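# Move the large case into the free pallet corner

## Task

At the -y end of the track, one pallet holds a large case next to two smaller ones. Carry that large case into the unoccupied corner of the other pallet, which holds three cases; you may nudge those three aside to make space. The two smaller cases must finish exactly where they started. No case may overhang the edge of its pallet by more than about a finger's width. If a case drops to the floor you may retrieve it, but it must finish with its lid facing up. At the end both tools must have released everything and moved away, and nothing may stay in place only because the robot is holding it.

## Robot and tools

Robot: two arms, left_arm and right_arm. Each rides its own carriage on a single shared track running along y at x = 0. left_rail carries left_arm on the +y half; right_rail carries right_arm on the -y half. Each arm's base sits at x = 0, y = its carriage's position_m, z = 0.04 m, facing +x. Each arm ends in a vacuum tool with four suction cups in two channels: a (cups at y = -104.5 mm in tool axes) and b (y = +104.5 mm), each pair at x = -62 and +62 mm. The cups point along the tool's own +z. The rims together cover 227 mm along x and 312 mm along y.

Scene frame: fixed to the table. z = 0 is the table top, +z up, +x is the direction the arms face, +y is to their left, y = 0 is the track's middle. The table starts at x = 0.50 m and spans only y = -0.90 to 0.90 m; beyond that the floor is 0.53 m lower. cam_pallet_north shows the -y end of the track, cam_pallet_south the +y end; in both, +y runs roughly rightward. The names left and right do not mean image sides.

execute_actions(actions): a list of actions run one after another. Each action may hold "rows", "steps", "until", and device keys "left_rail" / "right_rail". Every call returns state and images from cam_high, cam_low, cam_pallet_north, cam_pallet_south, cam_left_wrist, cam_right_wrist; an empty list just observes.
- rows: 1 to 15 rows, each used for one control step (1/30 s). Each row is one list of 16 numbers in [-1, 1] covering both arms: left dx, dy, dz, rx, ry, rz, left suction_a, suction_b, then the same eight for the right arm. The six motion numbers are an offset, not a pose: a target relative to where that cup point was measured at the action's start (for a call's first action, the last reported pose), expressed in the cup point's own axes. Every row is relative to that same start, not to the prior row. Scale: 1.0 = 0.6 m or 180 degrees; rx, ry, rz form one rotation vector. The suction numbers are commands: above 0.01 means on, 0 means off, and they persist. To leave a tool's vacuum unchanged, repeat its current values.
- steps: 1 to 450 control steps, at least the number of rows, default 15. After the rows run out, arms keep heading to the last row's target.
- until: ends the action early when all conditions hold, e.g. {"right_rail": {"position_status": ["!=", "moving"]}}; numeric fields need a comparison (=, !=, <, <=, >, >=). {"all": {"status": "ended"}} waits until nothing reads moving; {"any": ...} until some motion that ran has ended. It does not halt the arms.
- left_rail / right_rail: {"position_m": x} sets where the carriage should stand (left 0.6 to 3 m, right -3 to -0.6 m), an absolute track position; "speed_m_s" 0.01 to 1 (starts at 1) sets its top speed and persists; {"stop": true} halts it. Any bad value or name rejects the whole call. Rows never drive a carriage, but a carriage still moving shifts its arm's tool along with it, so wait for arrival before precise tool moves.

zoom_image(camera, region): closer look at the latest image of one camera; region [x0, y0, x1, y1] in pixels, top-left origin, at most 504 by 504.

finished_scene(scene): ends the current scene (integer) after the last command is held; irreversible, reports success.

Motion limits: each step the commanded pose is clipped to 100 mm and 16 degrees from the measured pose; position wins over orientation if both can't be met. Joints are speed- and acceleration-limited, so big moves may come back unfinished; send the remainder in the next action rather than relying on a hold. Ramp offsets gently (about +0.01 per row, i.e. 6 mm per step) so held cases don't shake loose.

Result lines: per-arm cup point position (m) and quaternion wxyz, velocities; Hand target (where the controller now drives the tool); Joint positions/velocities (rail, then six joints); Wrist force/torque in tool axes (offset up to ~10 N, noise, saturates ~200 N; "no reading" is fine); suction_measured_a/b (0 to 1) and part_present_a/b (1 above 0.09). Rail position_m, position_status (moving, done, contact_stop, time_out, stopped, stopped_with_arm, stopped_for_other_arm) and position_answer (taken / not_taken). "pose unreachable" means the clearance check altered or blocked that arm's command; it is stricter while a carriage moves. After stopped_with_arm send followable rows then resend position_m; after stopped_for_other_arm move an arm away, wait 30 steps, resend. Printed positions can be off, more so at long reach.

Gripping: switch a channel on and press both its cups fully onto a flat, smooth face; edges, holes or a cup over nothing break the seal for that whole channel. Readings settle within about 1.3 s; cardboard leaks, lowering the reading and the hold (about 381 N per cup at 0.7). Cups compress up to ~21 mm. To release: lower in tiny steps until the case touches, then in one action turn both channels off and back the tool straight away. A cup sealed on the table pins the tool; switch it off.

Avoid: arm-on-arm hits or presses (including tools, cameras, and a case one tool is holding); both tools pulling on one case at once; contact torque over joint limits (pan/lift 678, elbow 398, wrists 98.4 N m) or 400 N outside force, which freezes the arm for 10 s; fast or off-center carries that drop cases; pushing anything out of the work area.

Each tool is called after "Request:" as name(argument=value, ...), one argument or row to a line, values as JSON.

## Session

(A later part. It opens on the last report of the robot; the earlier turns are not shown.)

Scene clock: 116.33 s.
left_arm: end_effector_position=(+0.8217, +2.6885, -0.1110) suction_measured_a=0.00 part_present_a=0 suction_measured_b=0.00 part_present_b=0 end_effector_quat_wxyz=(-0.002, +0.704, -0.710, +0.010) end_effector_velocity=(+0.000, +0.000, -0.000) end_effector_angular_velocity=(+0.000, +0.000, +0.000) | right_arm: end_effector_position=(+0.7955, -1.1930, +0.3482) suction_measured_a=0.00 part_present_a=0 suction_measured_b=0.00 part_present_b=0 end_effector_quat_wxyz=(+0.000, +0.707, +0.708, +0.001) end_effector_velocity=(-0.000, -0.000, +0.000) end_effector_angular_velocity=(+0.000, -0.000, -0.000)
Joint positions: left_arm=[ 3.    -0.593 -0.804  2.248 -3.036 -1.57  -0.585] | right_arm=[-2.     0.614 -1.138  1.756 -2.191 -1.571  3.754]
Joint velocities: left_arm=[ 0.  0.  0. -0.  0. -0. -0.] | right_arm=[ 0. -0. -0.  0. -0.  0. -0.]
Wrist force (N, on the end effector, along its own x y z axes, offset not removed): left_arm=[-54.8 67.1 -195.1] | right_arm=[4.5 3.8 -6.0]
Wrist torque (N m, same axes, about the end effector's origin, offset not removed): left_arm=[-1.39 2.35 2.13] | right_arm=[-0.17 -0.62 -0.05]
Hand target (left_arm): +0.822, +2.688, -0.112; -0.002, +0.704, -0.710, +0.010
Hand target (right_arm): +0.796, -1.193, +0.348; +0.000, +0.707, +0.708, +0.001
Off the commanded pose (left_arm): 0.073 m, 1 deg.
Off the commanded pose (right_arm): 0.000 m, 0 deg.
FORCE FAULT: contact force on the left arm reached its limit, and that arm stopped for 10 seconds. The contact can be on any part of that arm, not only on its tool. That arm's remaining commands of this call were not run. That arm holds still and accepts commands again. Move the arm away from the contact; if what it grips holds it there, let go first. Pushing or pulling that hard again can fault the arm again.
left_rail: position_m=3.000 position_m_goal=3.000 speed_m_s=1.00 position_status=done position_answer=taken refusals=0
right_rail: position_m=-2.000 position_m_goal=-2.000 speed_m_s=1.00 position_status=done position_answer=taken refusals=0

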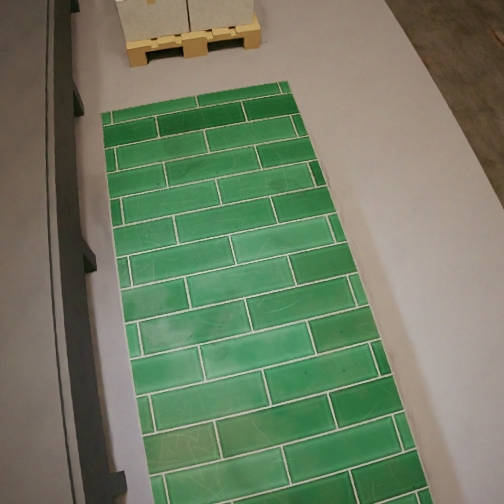

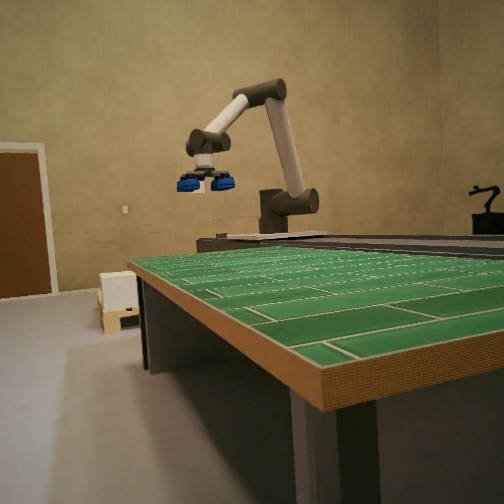

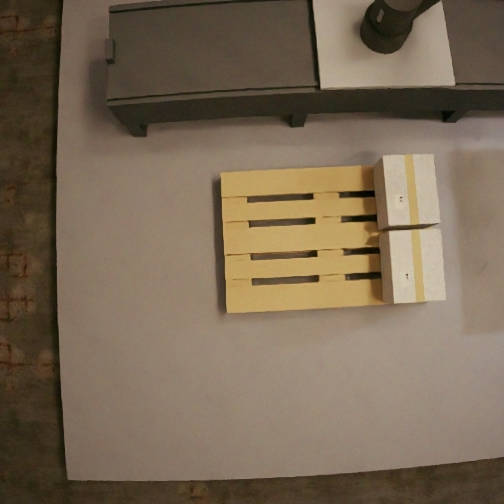

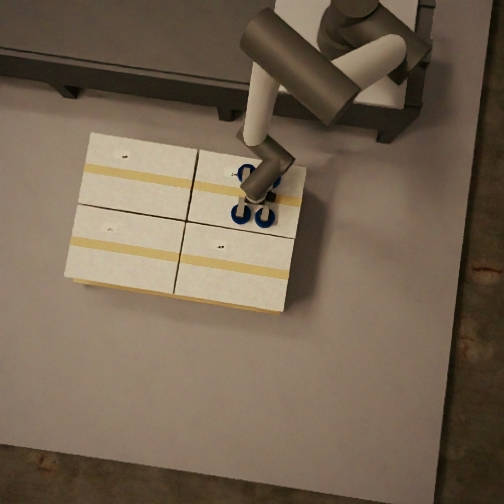

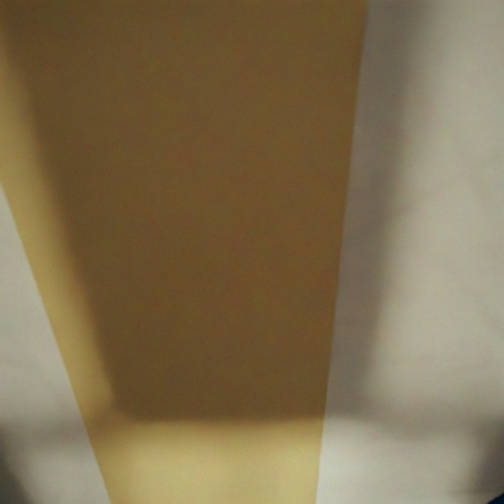

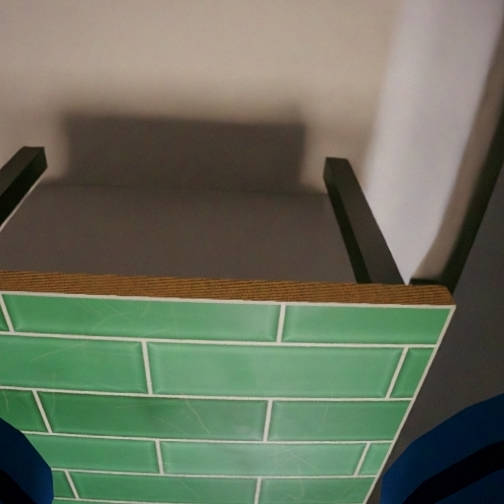

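Request:
execute_actions(
  actions=[
    {"rows": [[0,0,-0.02,0,0,0,0,0,0,0,0,0,0,0,0,0],[0,0,-0.05,0,0,0,0,0,0,0,0,0,0,0,0,0],[0,0,-0.09,0,0,0,0,0,0,0,0,0,0,0,0,0],[0,0,-0.14,0,0,0,0,0,0,0,0,0,0,0,0,0]], "steps": 4},
  ],
)

Scene clock: 116.87 s.
left_arm: end_effector_position=(+0.8211, +2.6889, -0.0991) suction_measured_a=0.00 part_present_a=0 suction_measured_b=0.00 part_present_b=0 end_effector_quat_wxyz=(-0.002, +0.704, -0.710, +0.010) end_effector_velocity=(-0.008, +0.005, +0.261) end_effector_angular_velocity=(+0.003, +0.005, +0.000) | right_arm: end_effector_position=(+0.7955, -1.1930, +0.3482) suction_measured_a=0.00 part_present_a=0 suction_measured_b=0.00 part_present_b=0 end_effector_quat_wxyz=(+0.000, +0.707, +0.708, +0.001) end_effector_velocity=(-0.000, +0.000, +0.000) end_effector_angular_velocity=(+0.000, -0.000, -0.000)
Joint positions: left_arm=[ 3.    -0.593 -0.822  2.251 -3.02  -1.57  -0.585] | right_arm=[-2.     0.614 -1.138  1.756 -2.191 -1.571  3.754]
Joint velocities: left_arm=[ 0.    -0.    -0.389  0.059  0.336 -0.    -0.   ] | right_arm=[ 0.  0. -0.  0. -0. -0.  0.]
Wrist force (N, on the end effector, along its own x y z axes, offset not removed): left_arm=[-20.6 15.0 -31.5] | right_arm=[2.9 1.5 -1.4]
Wrist torque (N m, same axes, about the end effector's origin, offset not removed): left_arm=[-2.38 1.32 1.17] | right_arm=[-0.44 -0.17 -0.03]
Hand target (left_arm): +0.820, +2.690, -0.034; -0.003, +0.704, -0.710, +0.012
Hand target (right_arm): +0.796, -1.193, +0.348; +0.000, +0.707, +0.708, +0.001
Off the commanded pose (left_arm): 0.072 m, 0 deg.
Off the commanded pose (right_arm): 0.000 m, 0 deg.
left_rail: position_m=3.000 position_m_goal=3.000 speed_m_s=1.00 position_status=done position_answer=taken refusals=0
right_rail: position_m=-2.000 position_m_goal=-2.000 speed_m_s=1.00 position_status=done position_answer=taken refusals=0

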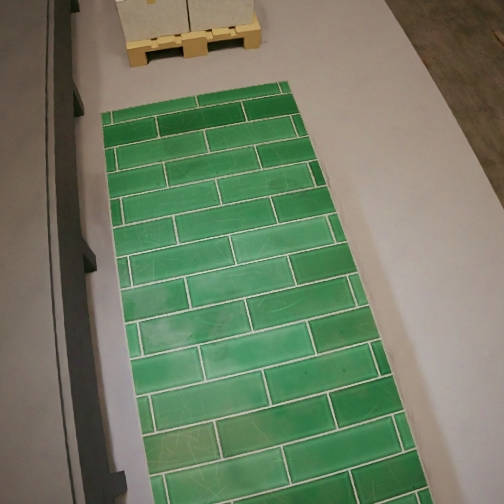

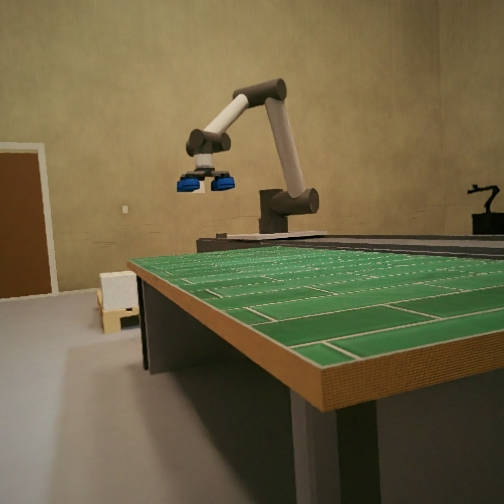

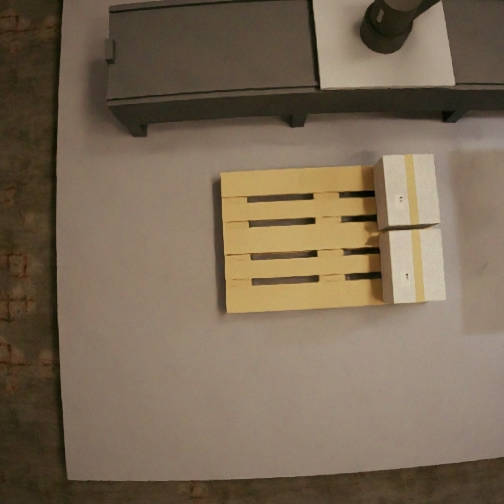

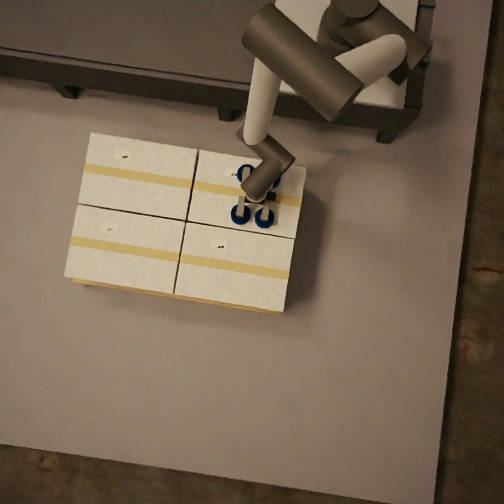

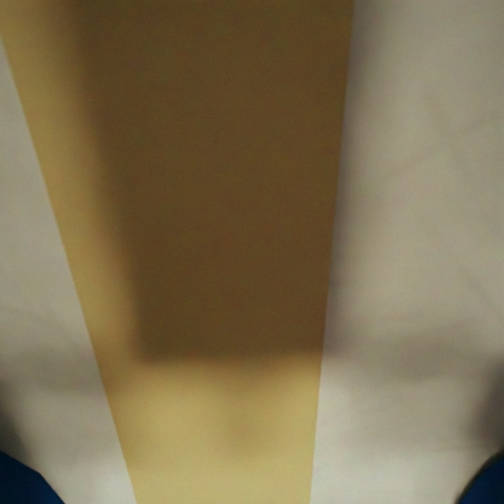

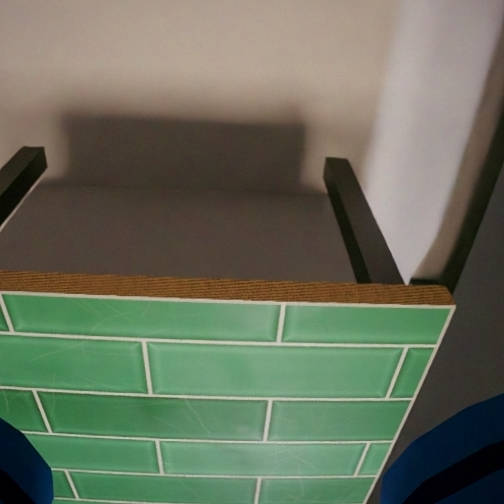

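Request:
execute_actions(
  actions=[],
)

Scene clock: 117.27 s.
left_arm: end_effector_position=(+0.8197, +2.6902, -0.0346) suction_measured_a=0.00 part_present_a=0 suction_measured_b=0.00 part_present_b=0 end_effector_quat_wxyz=(-0.003, +0.704, -0.710, +0.012) end_effector_velocity=(-0.001, +0.001, +0.011) end_effector_angular_velocity=(-0.000, -0.001, +0.000) | right_arm: end_effector_position=(+0.7955, -1.1930, +0.3482) suction_measured_a=0.00 part_present_a=0 suction_measured_b=0.00 part_present_b=0 end_effector_quat_wxyz=(+0.000, +0.707, +0.708, +0.001) end_effector_velocity=(-0.000, +0.000, -0.000) end_effector_angular_velocity=(-0.000, +0.000, +0.000)
Joint positions: left_arm=[ 3.    -0.593 -0.916  2.263 -2.943 -1.57  -0.585] | right_arm=[-2.     0.614 -1.138  1.756 -2.191 -1.571  3.754]
Joint velocities: left_arm=[ 0.     0.    -0.016  0.002  0.013  0.     0.   ] | right_arm=[ 0.  0.  0. -0.  0. -0. -0.]
Wrist force (N, on the end effector, along its own x y z axes, offset not removed): left_arm=[-3.4 -1.3 -3.8] | right_arm=[-0.1 -6.6 -0.2]
Wrist torque (N m, same axes, about the end effector's origin, offset not removed): left_arm=[-0.20 1.14 0.08] | right_arm=[-1.12 0.34 0.00]
Hand target (left_arm): +0.820, +2.690, -0.034; -0.003, +0.704, -0.710, +0.012
Hand target (right_arm): +0.796, -1.193, +0.348; +0.000, +0.707, +0.708, +0.001
Off the commanded pose (left_arm): 0.008 m, 0 deg.
Off the commanded pose (right_arm): 0.000 m, 0 deg.
left_rail: position_m=3.000 position_m_goal=3.000 speed_m_s=1.00 position_status=done position_answer=taken refusals=0
right_rail: position_m=-2.000 position_m_goal=-2.000 speed_m_s=1.00 position_status=done position_answer=taken refusals=0

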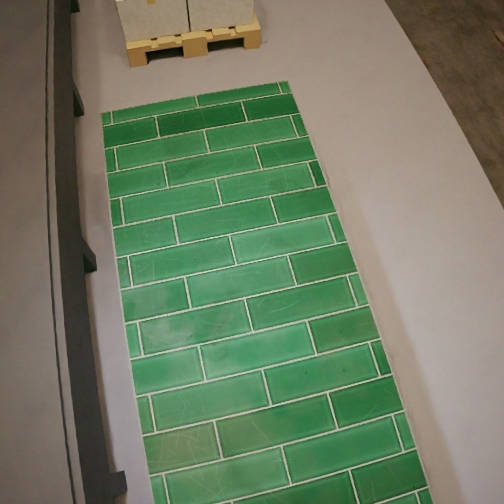

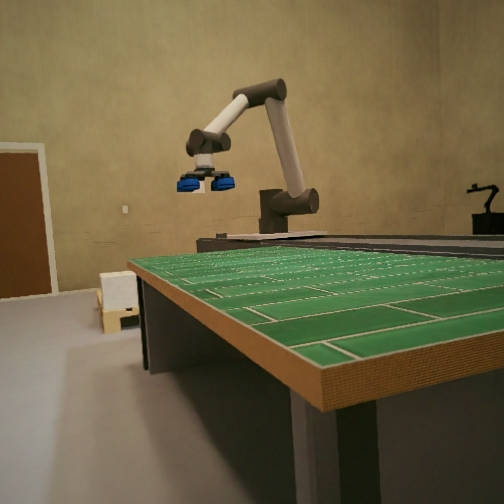

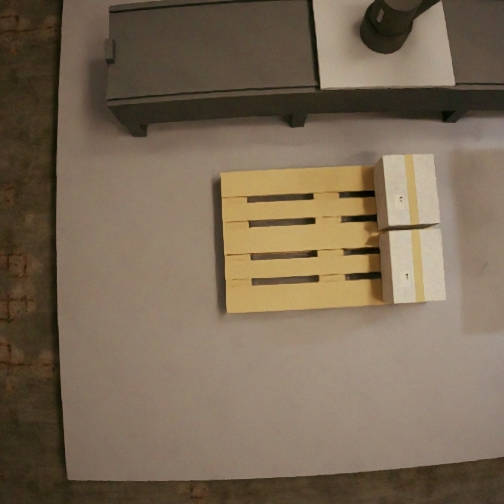

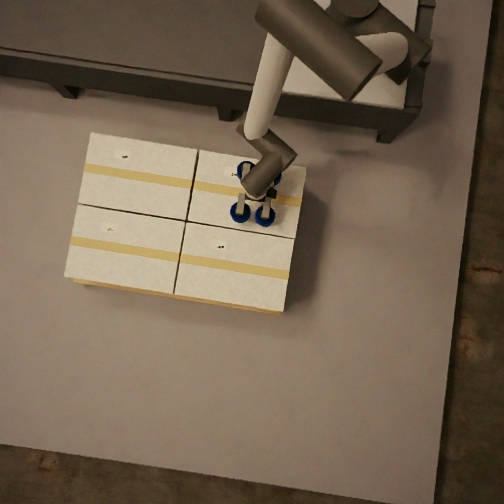

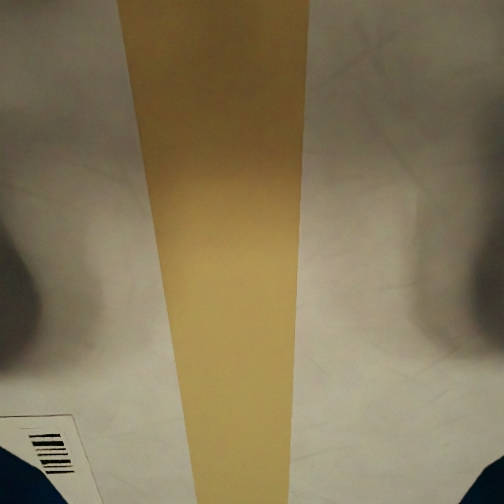

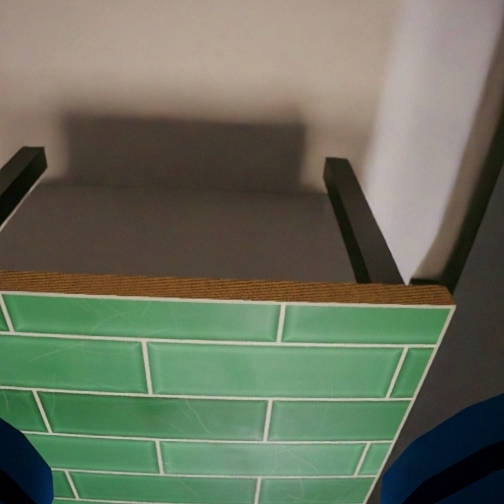

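Request:
execute_actions(
  actions=[
    {"rows": [[0,0,-0.02,0,0,0,0,0,0,0,0,0,0,0,0,0],[0,0,-0.055,0,0,0,0,0,0,0,0,0,0,0,0,0],[0,0,-0.10,0,0,0,0,0,0,0,0,0,0,0,0,0],[0,0,-0.155,0,0,0,0,0,0,0,0,0,0,0,0,0]], "steps": 4},
  ],
)

Request:
zoom_image(
  camera="cam_pallet_south",
  region=[50, 110, 330, 330],
)

Scene clock: 117.70 s.
left_arm: end_effector_position=(+0.8192, +2.6907, -0.0214) suction_measured_a=0.00 part_present_a=0 suction_measured_b=0.00 part_present_b=0 end_effector_quat_wxyz=(-0.003, +0.704, -0.710, +0.012) end_effector_velocity=(-0.006, +0.005, +0.287) end_effector_angular_velocity=(-0.002, -0.004, -0.001) | right_arm: end_effector_position=(+0.7955, -1.1930, +0.3482) suction_measured_a=0.00 part_present_a=0 suction_measured_b=0.00 part_present_b=0 end_effector_quat_wxyz=(+0.000, +0.707, +0.708, +0.001) end_effector_velocity=(+0.000, -0.000, -0.000) end_effector_angular_velocity=(-0.000, +0.000, -0.000)
Joint positions: left_arm=[ 3.    -0.593 -0.936  2.265 -2.924 -1.57  -0.585] | right_arm=[-2.     0.614 -1.138  1.756 -2.191 -1.571  3.754]
Joint velocities: left_arm=[ 0.     0.    -0.423  0.021  0.398  0.     0.002] | right_arm=[ 0. -0.  0.  0. -0.  0.  0.]
Wrist force (N, on the end effector, along its own x y z axes, offset not removed): left_arm=[-5.3 -2.6 7.9] | right_arm=[-1.6 2.4 0.0]
Wrist torque (N m, same axes, about the end effector's origin, offset not removed): left_arm=[-0.40 1.47 0.14] | right_arm=[-0.24 0.51 0.14]
Hand target (left_arm): +0.817, +2.693, +0.051; -0.003, +0.704, -0.710, +0.015
Hand target (right_arm): +0.796, -1.193, +0.348; +0.000, +0.707, +0.708, +0.001
Off the commanded pose (left_arm): 0.080 m, 0 deg.
Off the commanded pose (right_arm): 0.000 m, 0 deg.
left_rail: position_m=3.000 position_m_goal=3.000 speed_m_s=1.00 position_status=done position_answer=taken refusals=0
right_rail: position_m=-2.000 position_m_goal=-2.000 speed_m_s=1.00 position_status=done position_answer=taken refusals=0

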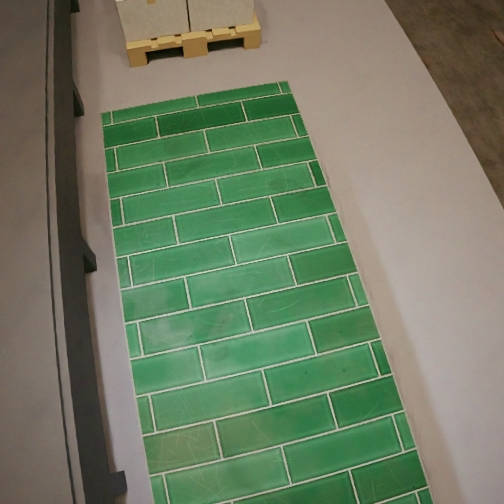

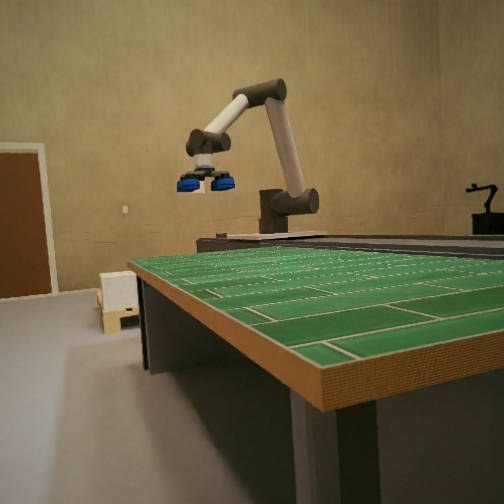

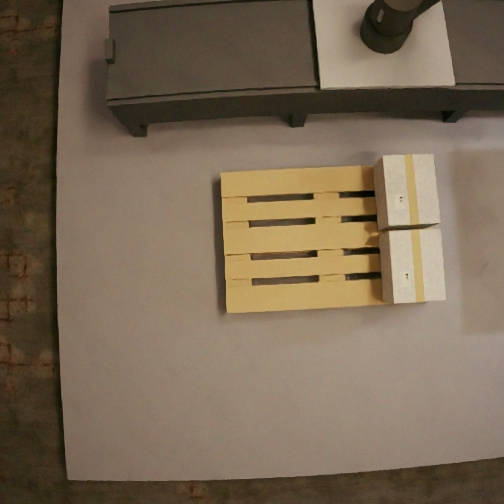

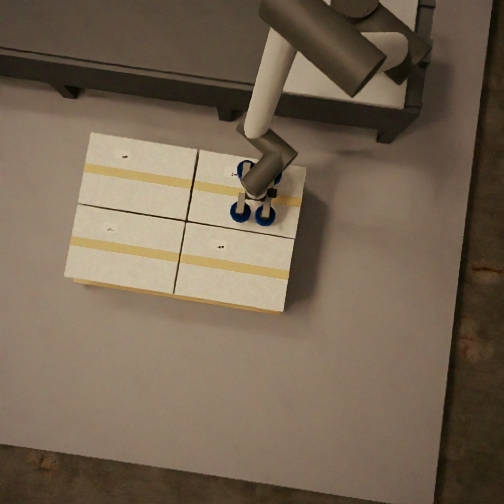

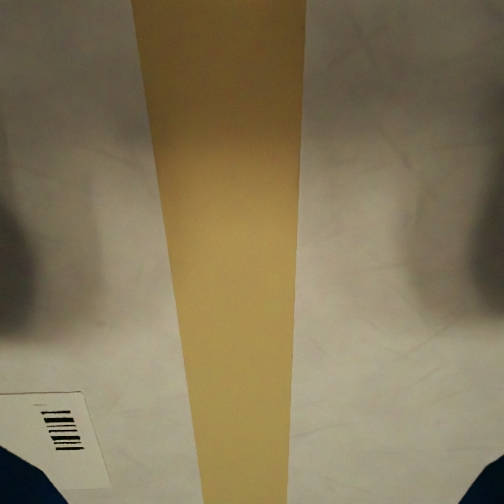

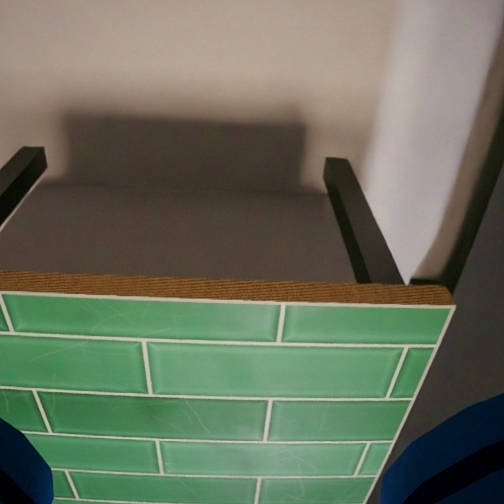

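Region (50, 110, 330, 330) of cam_pallet_south's 504x504 image, scaled by 1.800, with more detail than that image has; it fills the top 396 rows of this view, and the rest is white.

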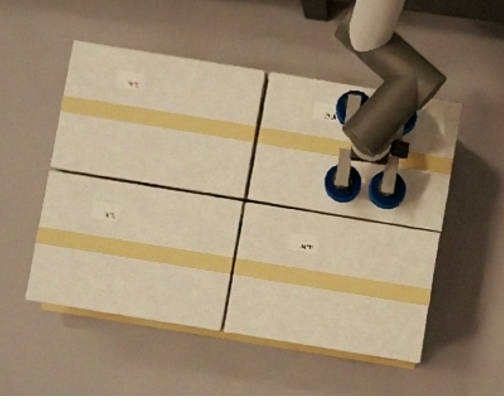

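Request:
execute_actions(
  actions=[
    {"left_rail": {"position_m": 1.7}, "steps": 1},
  ],
)

Scene clock: 118.07 s.
left_arm: end_effector_position=(+0.8175, +2.6924, +0.0496) suction_measured_a=0.00 part_present_a=0 suction_measured_b=0.00 part_present_b=0 end_effector_quat_wxyz=(-0.003, +0.704, -0.710, +0.015) end_effector_velocity=(-0.001, +0.001, +0.017) end_effector_angular_velocity=(-0.000, -0.000, -0.000) | right_arm: end_effector_position=(+0.7955, -1.1930, +0.3482) suction_measured_a=0.00 part_present_a=0 suction_measured_b=0.00 part_present_b=0 end_effector_quat_wxyz=(+0.000, +0.707, +0.708, +0.001) end_effector_velocity=(-0.000, +0.000, +0.000) end_effector_angular_velocity=(+0.000, -0.000, -0.000)
Joint positions: left_arm=[ 3.    -0.592 -1.039  2.267 -2.831 -1.57  -0.584] | right_arm=[-2.     0.614 -1.138  1.756 -2.191 -1.571  3.754]
Joint velocities: left_arm=[ 0.     0.    -0.025  0.001  0.024  0.     0.   ] | right_arm=[ 0.  0. -0.  0. -0. -0.  0.]
Wrist force (N, on the end effector, along its own x y z axes, offset not removed): left_arm=[-10.4 0.0 -1.5] | right_arm=[-2.7 5.7 -2.8]
Wrist torque (N m, same axes, about the end effector's origin, offset not removed): left_arm=[0.02 2.14 0.13] | right_arm=[0.20 0.52 0.06]
Hand target (left_arm): +0.818, +2.689, +0.058; -0.003, +0.704, -0.710, +0.012
Hand target (right_arm): +0.796, -1.193, +0.348; +0.000, +0.707, +0.708, +0.001
Off the commanded pose (left_arm): 0.009 m, 0 deg.
Off the commanded pose (right_arm): 0.000 m, 0 deg.
left_rail: position_m=3.000 position_m_goal=1.700 speed_m_s=1.00 position_status=moving position_answer=taken refusals=0
right_rail: position_m=-2.000 position_m_goal=-2.000 speed_m_s=1.00 position_status=done position_answer=taken refusals=0

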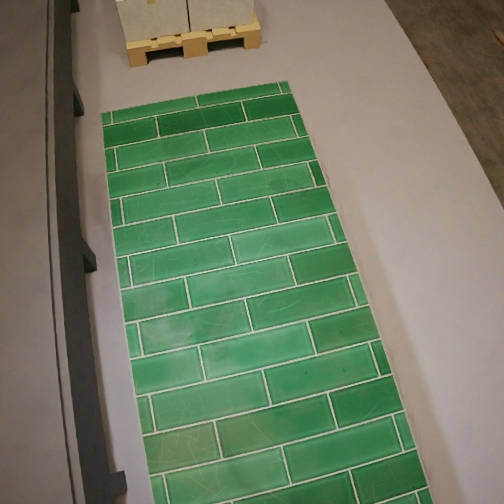

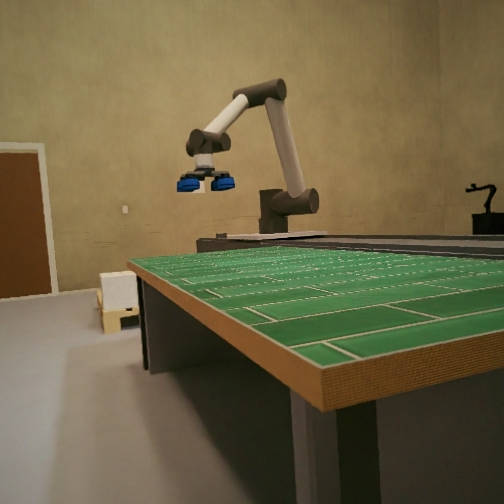

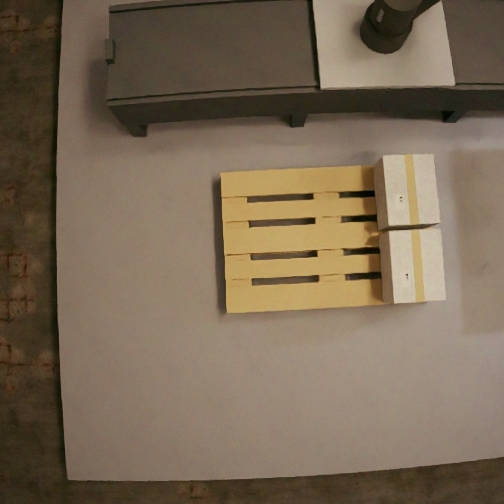

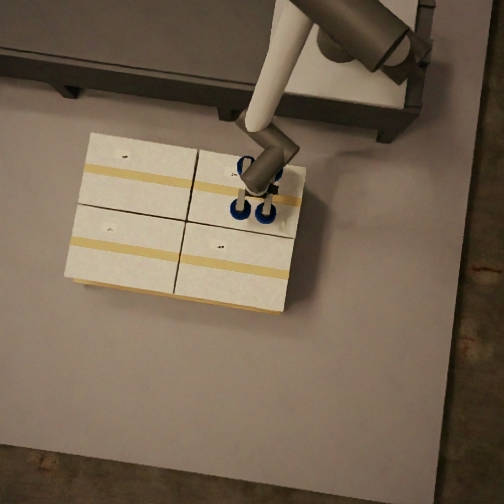

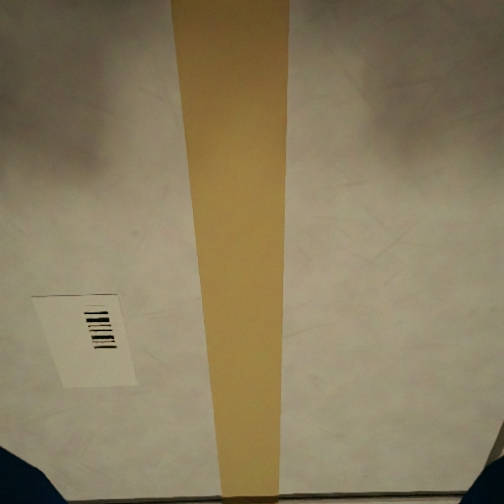

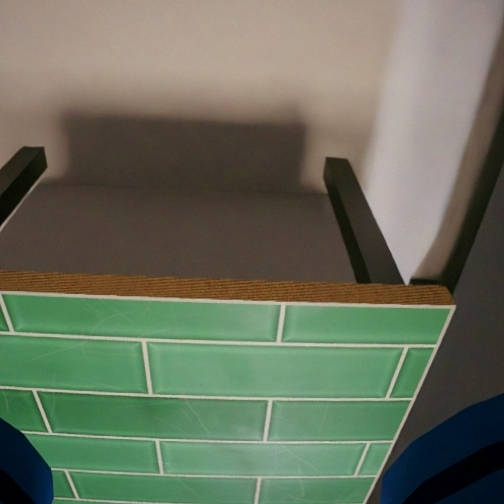

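Request:
execute_actions(
  actions=[],
)

Scene clock: 119.37 s.
left_arm: end_effector_position=(+0.8177, +1.6530, +0.0584) suction_measured_a=0.00 part_present_a=0 suction_measured_b=0.00 part_present_b=0 end_effector_quat_wxyz=(-0.003, +0.704, -0.710, +0.012) end_effector_velocity=(-0.000, -0.999, -0.000) end_effector_angular_velocity=(+0.000, +0.000, -0.000) | right_arm: end_effector_position=(+0.7955, -1.1930, +0.3482) suction_measured_a=0.00 part_present_a=0 suction_measured_b=0.00 part_present_b=0 end_effector_quat_wxyz=(+0.000, +0.707, +0.708, +0.001) end_effector_velocity=(+0.000, -0.000, -0.000) end_effector_angular_velocity=(-0.000, +0.000, -0.000)
Joint positions: left_arm=[ 1.962 -0.593 -1.052  2.263 -2.807 -1.57  -0.585] | right_arm=[-2.     0.614 -1.138  1.756 -2.191 -1.571  3.754]
Joint velocities: left_arm=[-1. -0. -0.  0.  0.  0. -0.] | right_arm=[ 0. -0.  0.  0. -0. -0.  0.]
Wrist force (N, on the end effector, along its own x y z axes, offset not removed): left_arm=[-4.5 -3.6 -3.7] | right_arm=[-4.9 -1.8 2.4]
Wrist torque (N m, same axes, about the end effector's origin, offset not removed): left_arm=[-0.57 1.33 0.14] | right_arm=[-0.70 0.61 -0.06]
Hand target (left_arm): +0.818, +1.594, +0.058; -0.003, +0.704, -0.710, +0.012
Hand target (right_arm): +0.796, -1.193, +0.348; +0.000, +0.707, +0.708, +0.001
Off the commanded pose (left_arm): 0.000 m, 0 deg.
Off the commanded pose (right_arm): 0.000 m, 0 deg.
left_rail: position_m=1.962 position_m_goal=1.700 speed_m_s=1.00 position_status=moving position_answer=taken refusals=0
right_rail: position_m=-2.000 position_m_goal=-2.000 speed_m_s=1.00 position_status=done position_answer=taken refusals=0

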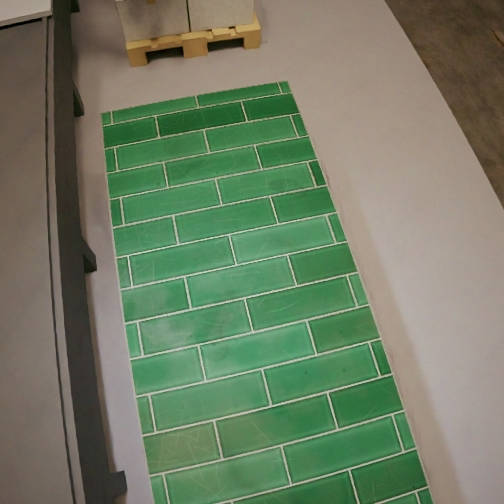

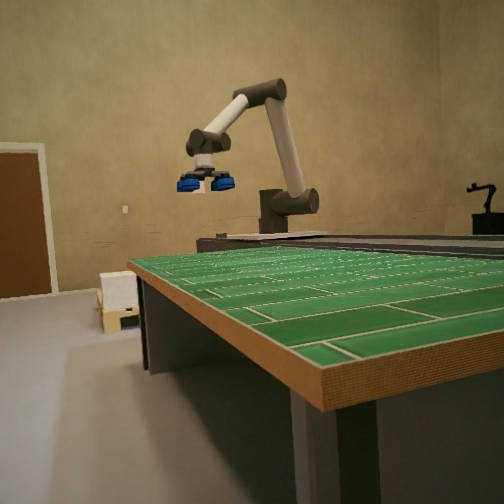

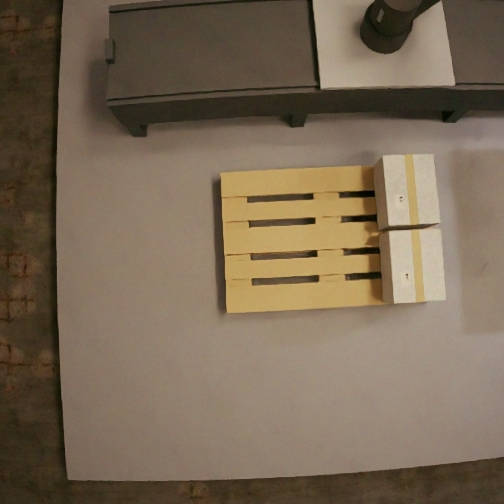

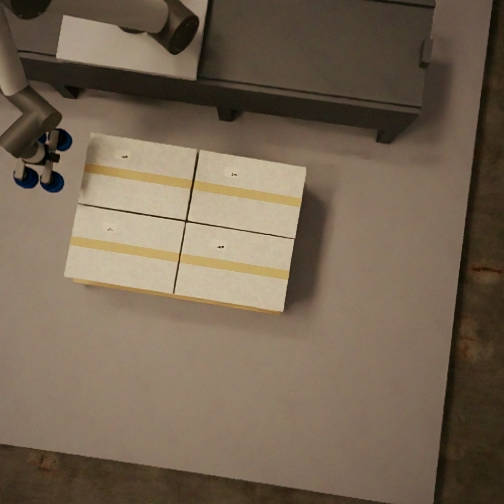

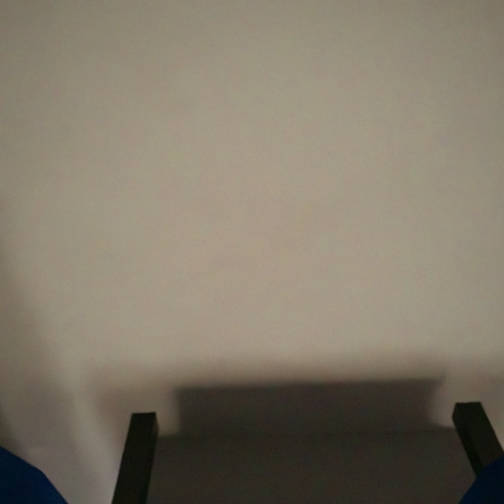

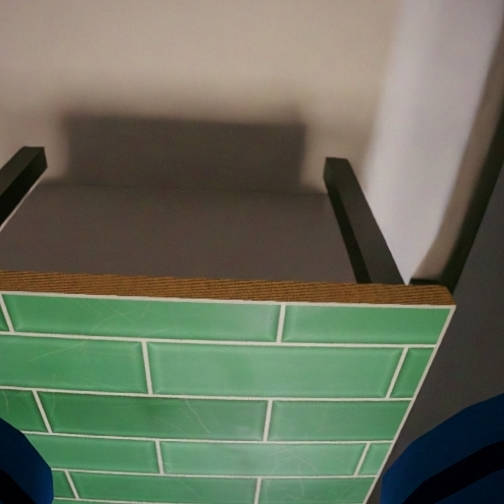

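The four cases sit in a 2×2 block, so I'm checking for overhang on each side.

Request:
zoom_image(
  camera="cam_pallet_south",
  region=[55, 120, 325, 330],
)

Request:
zoom_image(
  camera="cam_pallet_south",
  region=[260, 150, 330, 330],
)

Request:
zoom_image(
  camera="cam_high",
  region=[100, 0, 280, 80],
)

Request:
zoom_image(
  camera="cam_pallet_north",
  region=[200, 130, 480, 340],
)

Region (55, 120, 325, 330) of cam_pallet_south's 504x504 image, scaled by 1.867, with more detail than that image has.

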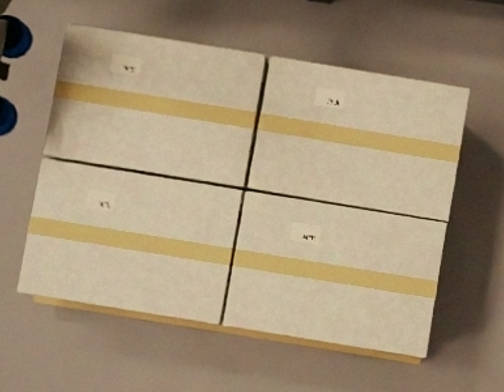

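Region (260, 150, 330, 330) of cam_pallet_south's 504x504 image, scaled by 2.800, with more detail than that image has.

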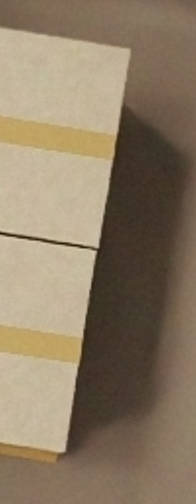

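Region (100, 0, 280, 80) of cam_high's 504x504 image, scaled by 2.800, with more detail than that image has.

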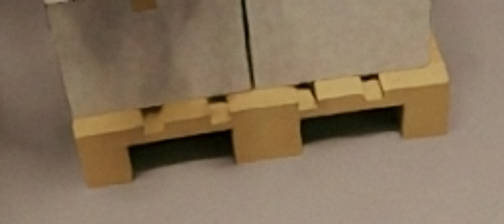

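Region (200, 130, 480, 340) of cam_pallet_north's 504x504 image, scaled by 1.800, with more detail than that image has; it fills the top 378 rows of this view, and the rest is white.

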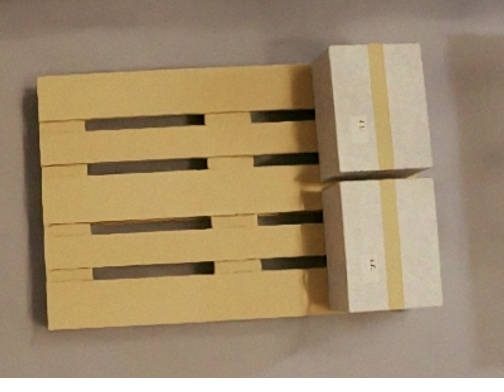

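Request:
execute_actions(
  actions=[],
)

Scene clock: 120.63 s.
left_arm: end_effector_position=(+0.8176, +1.3914, +0.0584) suction_measured_a=0.00 part_present_a=0 suction_measured_b=0.00 part_present_b=0 end_effector_quat_wxyz=(-0.003, +0.704, -0.710, +0.012) end_effector_velocity=(+0.000, -0.000, +0.000) end_effector_angular_velocity=(-0.000, -0.000, +0.000) | right_arm: end_effector_position=(+0.7955, -1.1930, +0.3482) suction_measured_a=0.00 part_present_a=0 suction_measured_b=0.00 part_present_b=0 end_effector_quat_wxyz=(+0.000, +0.707, +0.708, +0.001) end_effector_velocity=(+0.000, -0.000, -0.000) end_effector_angular_velocity=(-0.000, +0.000, -0.000)
Joint positions: left_arm=[ 1.7   -0.593 -1.052  2.263 -2.807 -1.57  -0.585] | right_arm=[-2.     0.614 -1.138  1.756 -2.191 -1.571  3.754]
Joint velocities: left_arm=[ 0.  0. -0. -0. -0.  0. -0.] | right_arm=[ 0. -0.  0. -0.  0.  0.  0.]
Wrist force (N, on the end effector, along its own x y z axes, offset not removed): left_arm=[-3.0 -3.5 -2.2] | right_arm=[4.2 2.1 0.4]
Wrist torque (N m, same axes, about the end effector's origin, offset not removed): left_arm=[-0.53 1.12 0.07] | right_arm=[-0.11 -0.48 0.07]
Hand target (left_arm): +0.818, +1.391, +0.058; -0.003, +0.704, -0.710, +0.012
Hand target (right_arm): +0.796, -1.193, +0.348; +0.000, +0.707, +0.708, +0.001
Off the commanded pose (left_arm): 0.000 m, 0 deg.
Off the commanded pose (right_arm): 0.000 m, 0 deg.
left_rail: position_m=1.700 position_m_goal=1.700 speed_m_s=1.00 position_status=done position_answer=taken refusals=0
right_rail: position_m=-2.000 position_m_goal=-2.000 speed_m_s=1.00 position_status=done position_answer=taken refusals=0

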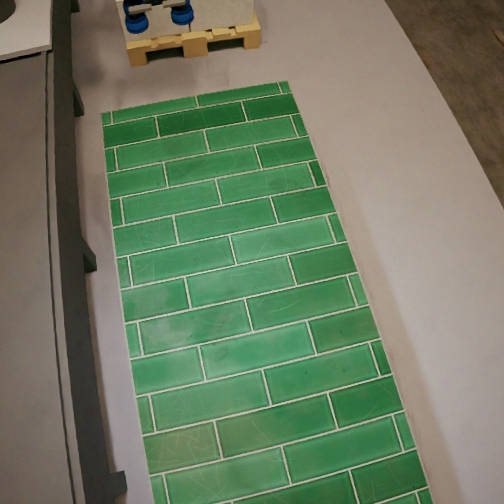

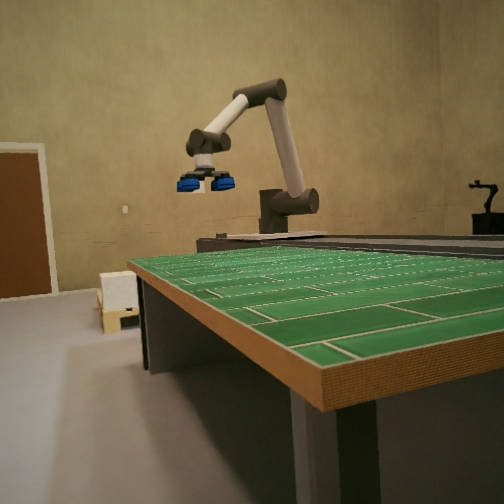

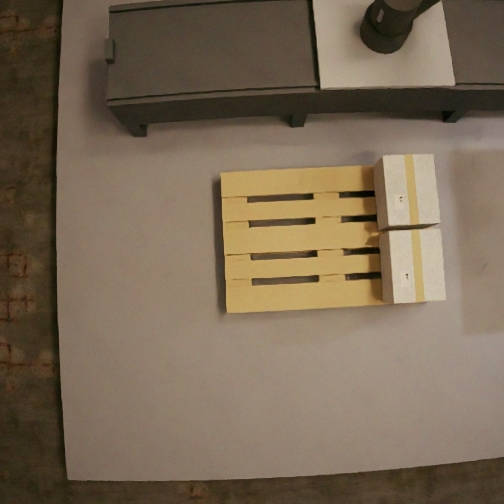

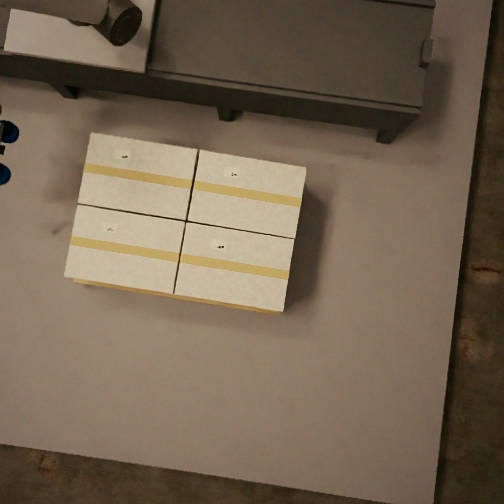

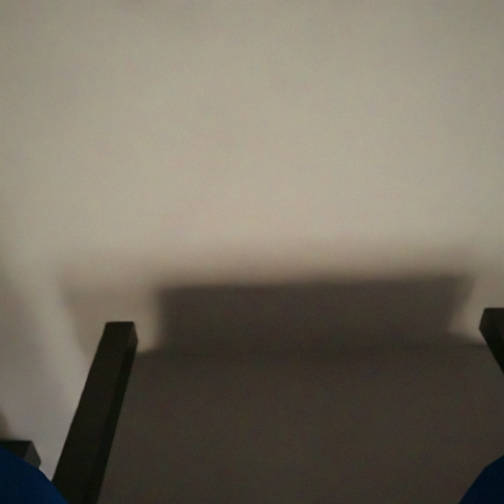

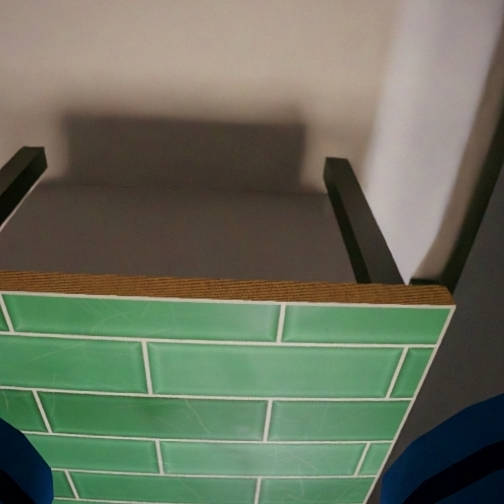

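Request:
zoom_image(
  camera="cam_high",
  region=[105, 10, 165, 70],
)

Request:
zoom_image(
  camera="cam_low",
  region=[80, 250, 160, 350],
)

Region (105, 10, 165, 70) of cam_high's 504x504 image, scaled by 8.400, with more detail than that image has.

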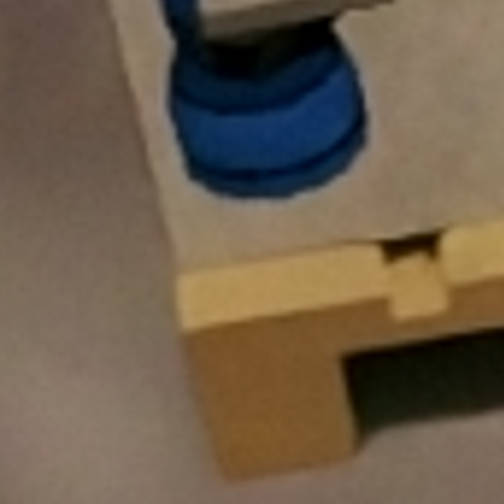

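Region (80, 250, 160, 350) of cam_low's 504x504 image, scaled by 5.040, with more detail than that image has; it fills the left 403 columns of this view, and the rest is white.

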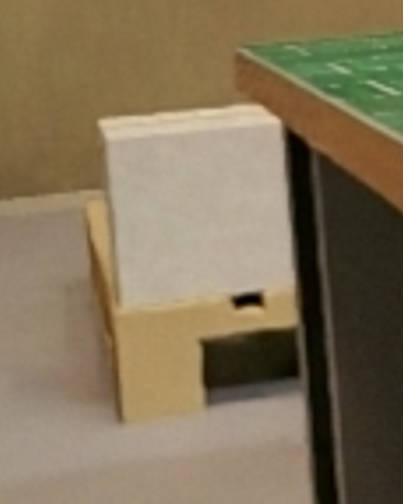

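Request:
finished_scene(
  scene=1,
)

The scene is finished: the task was done.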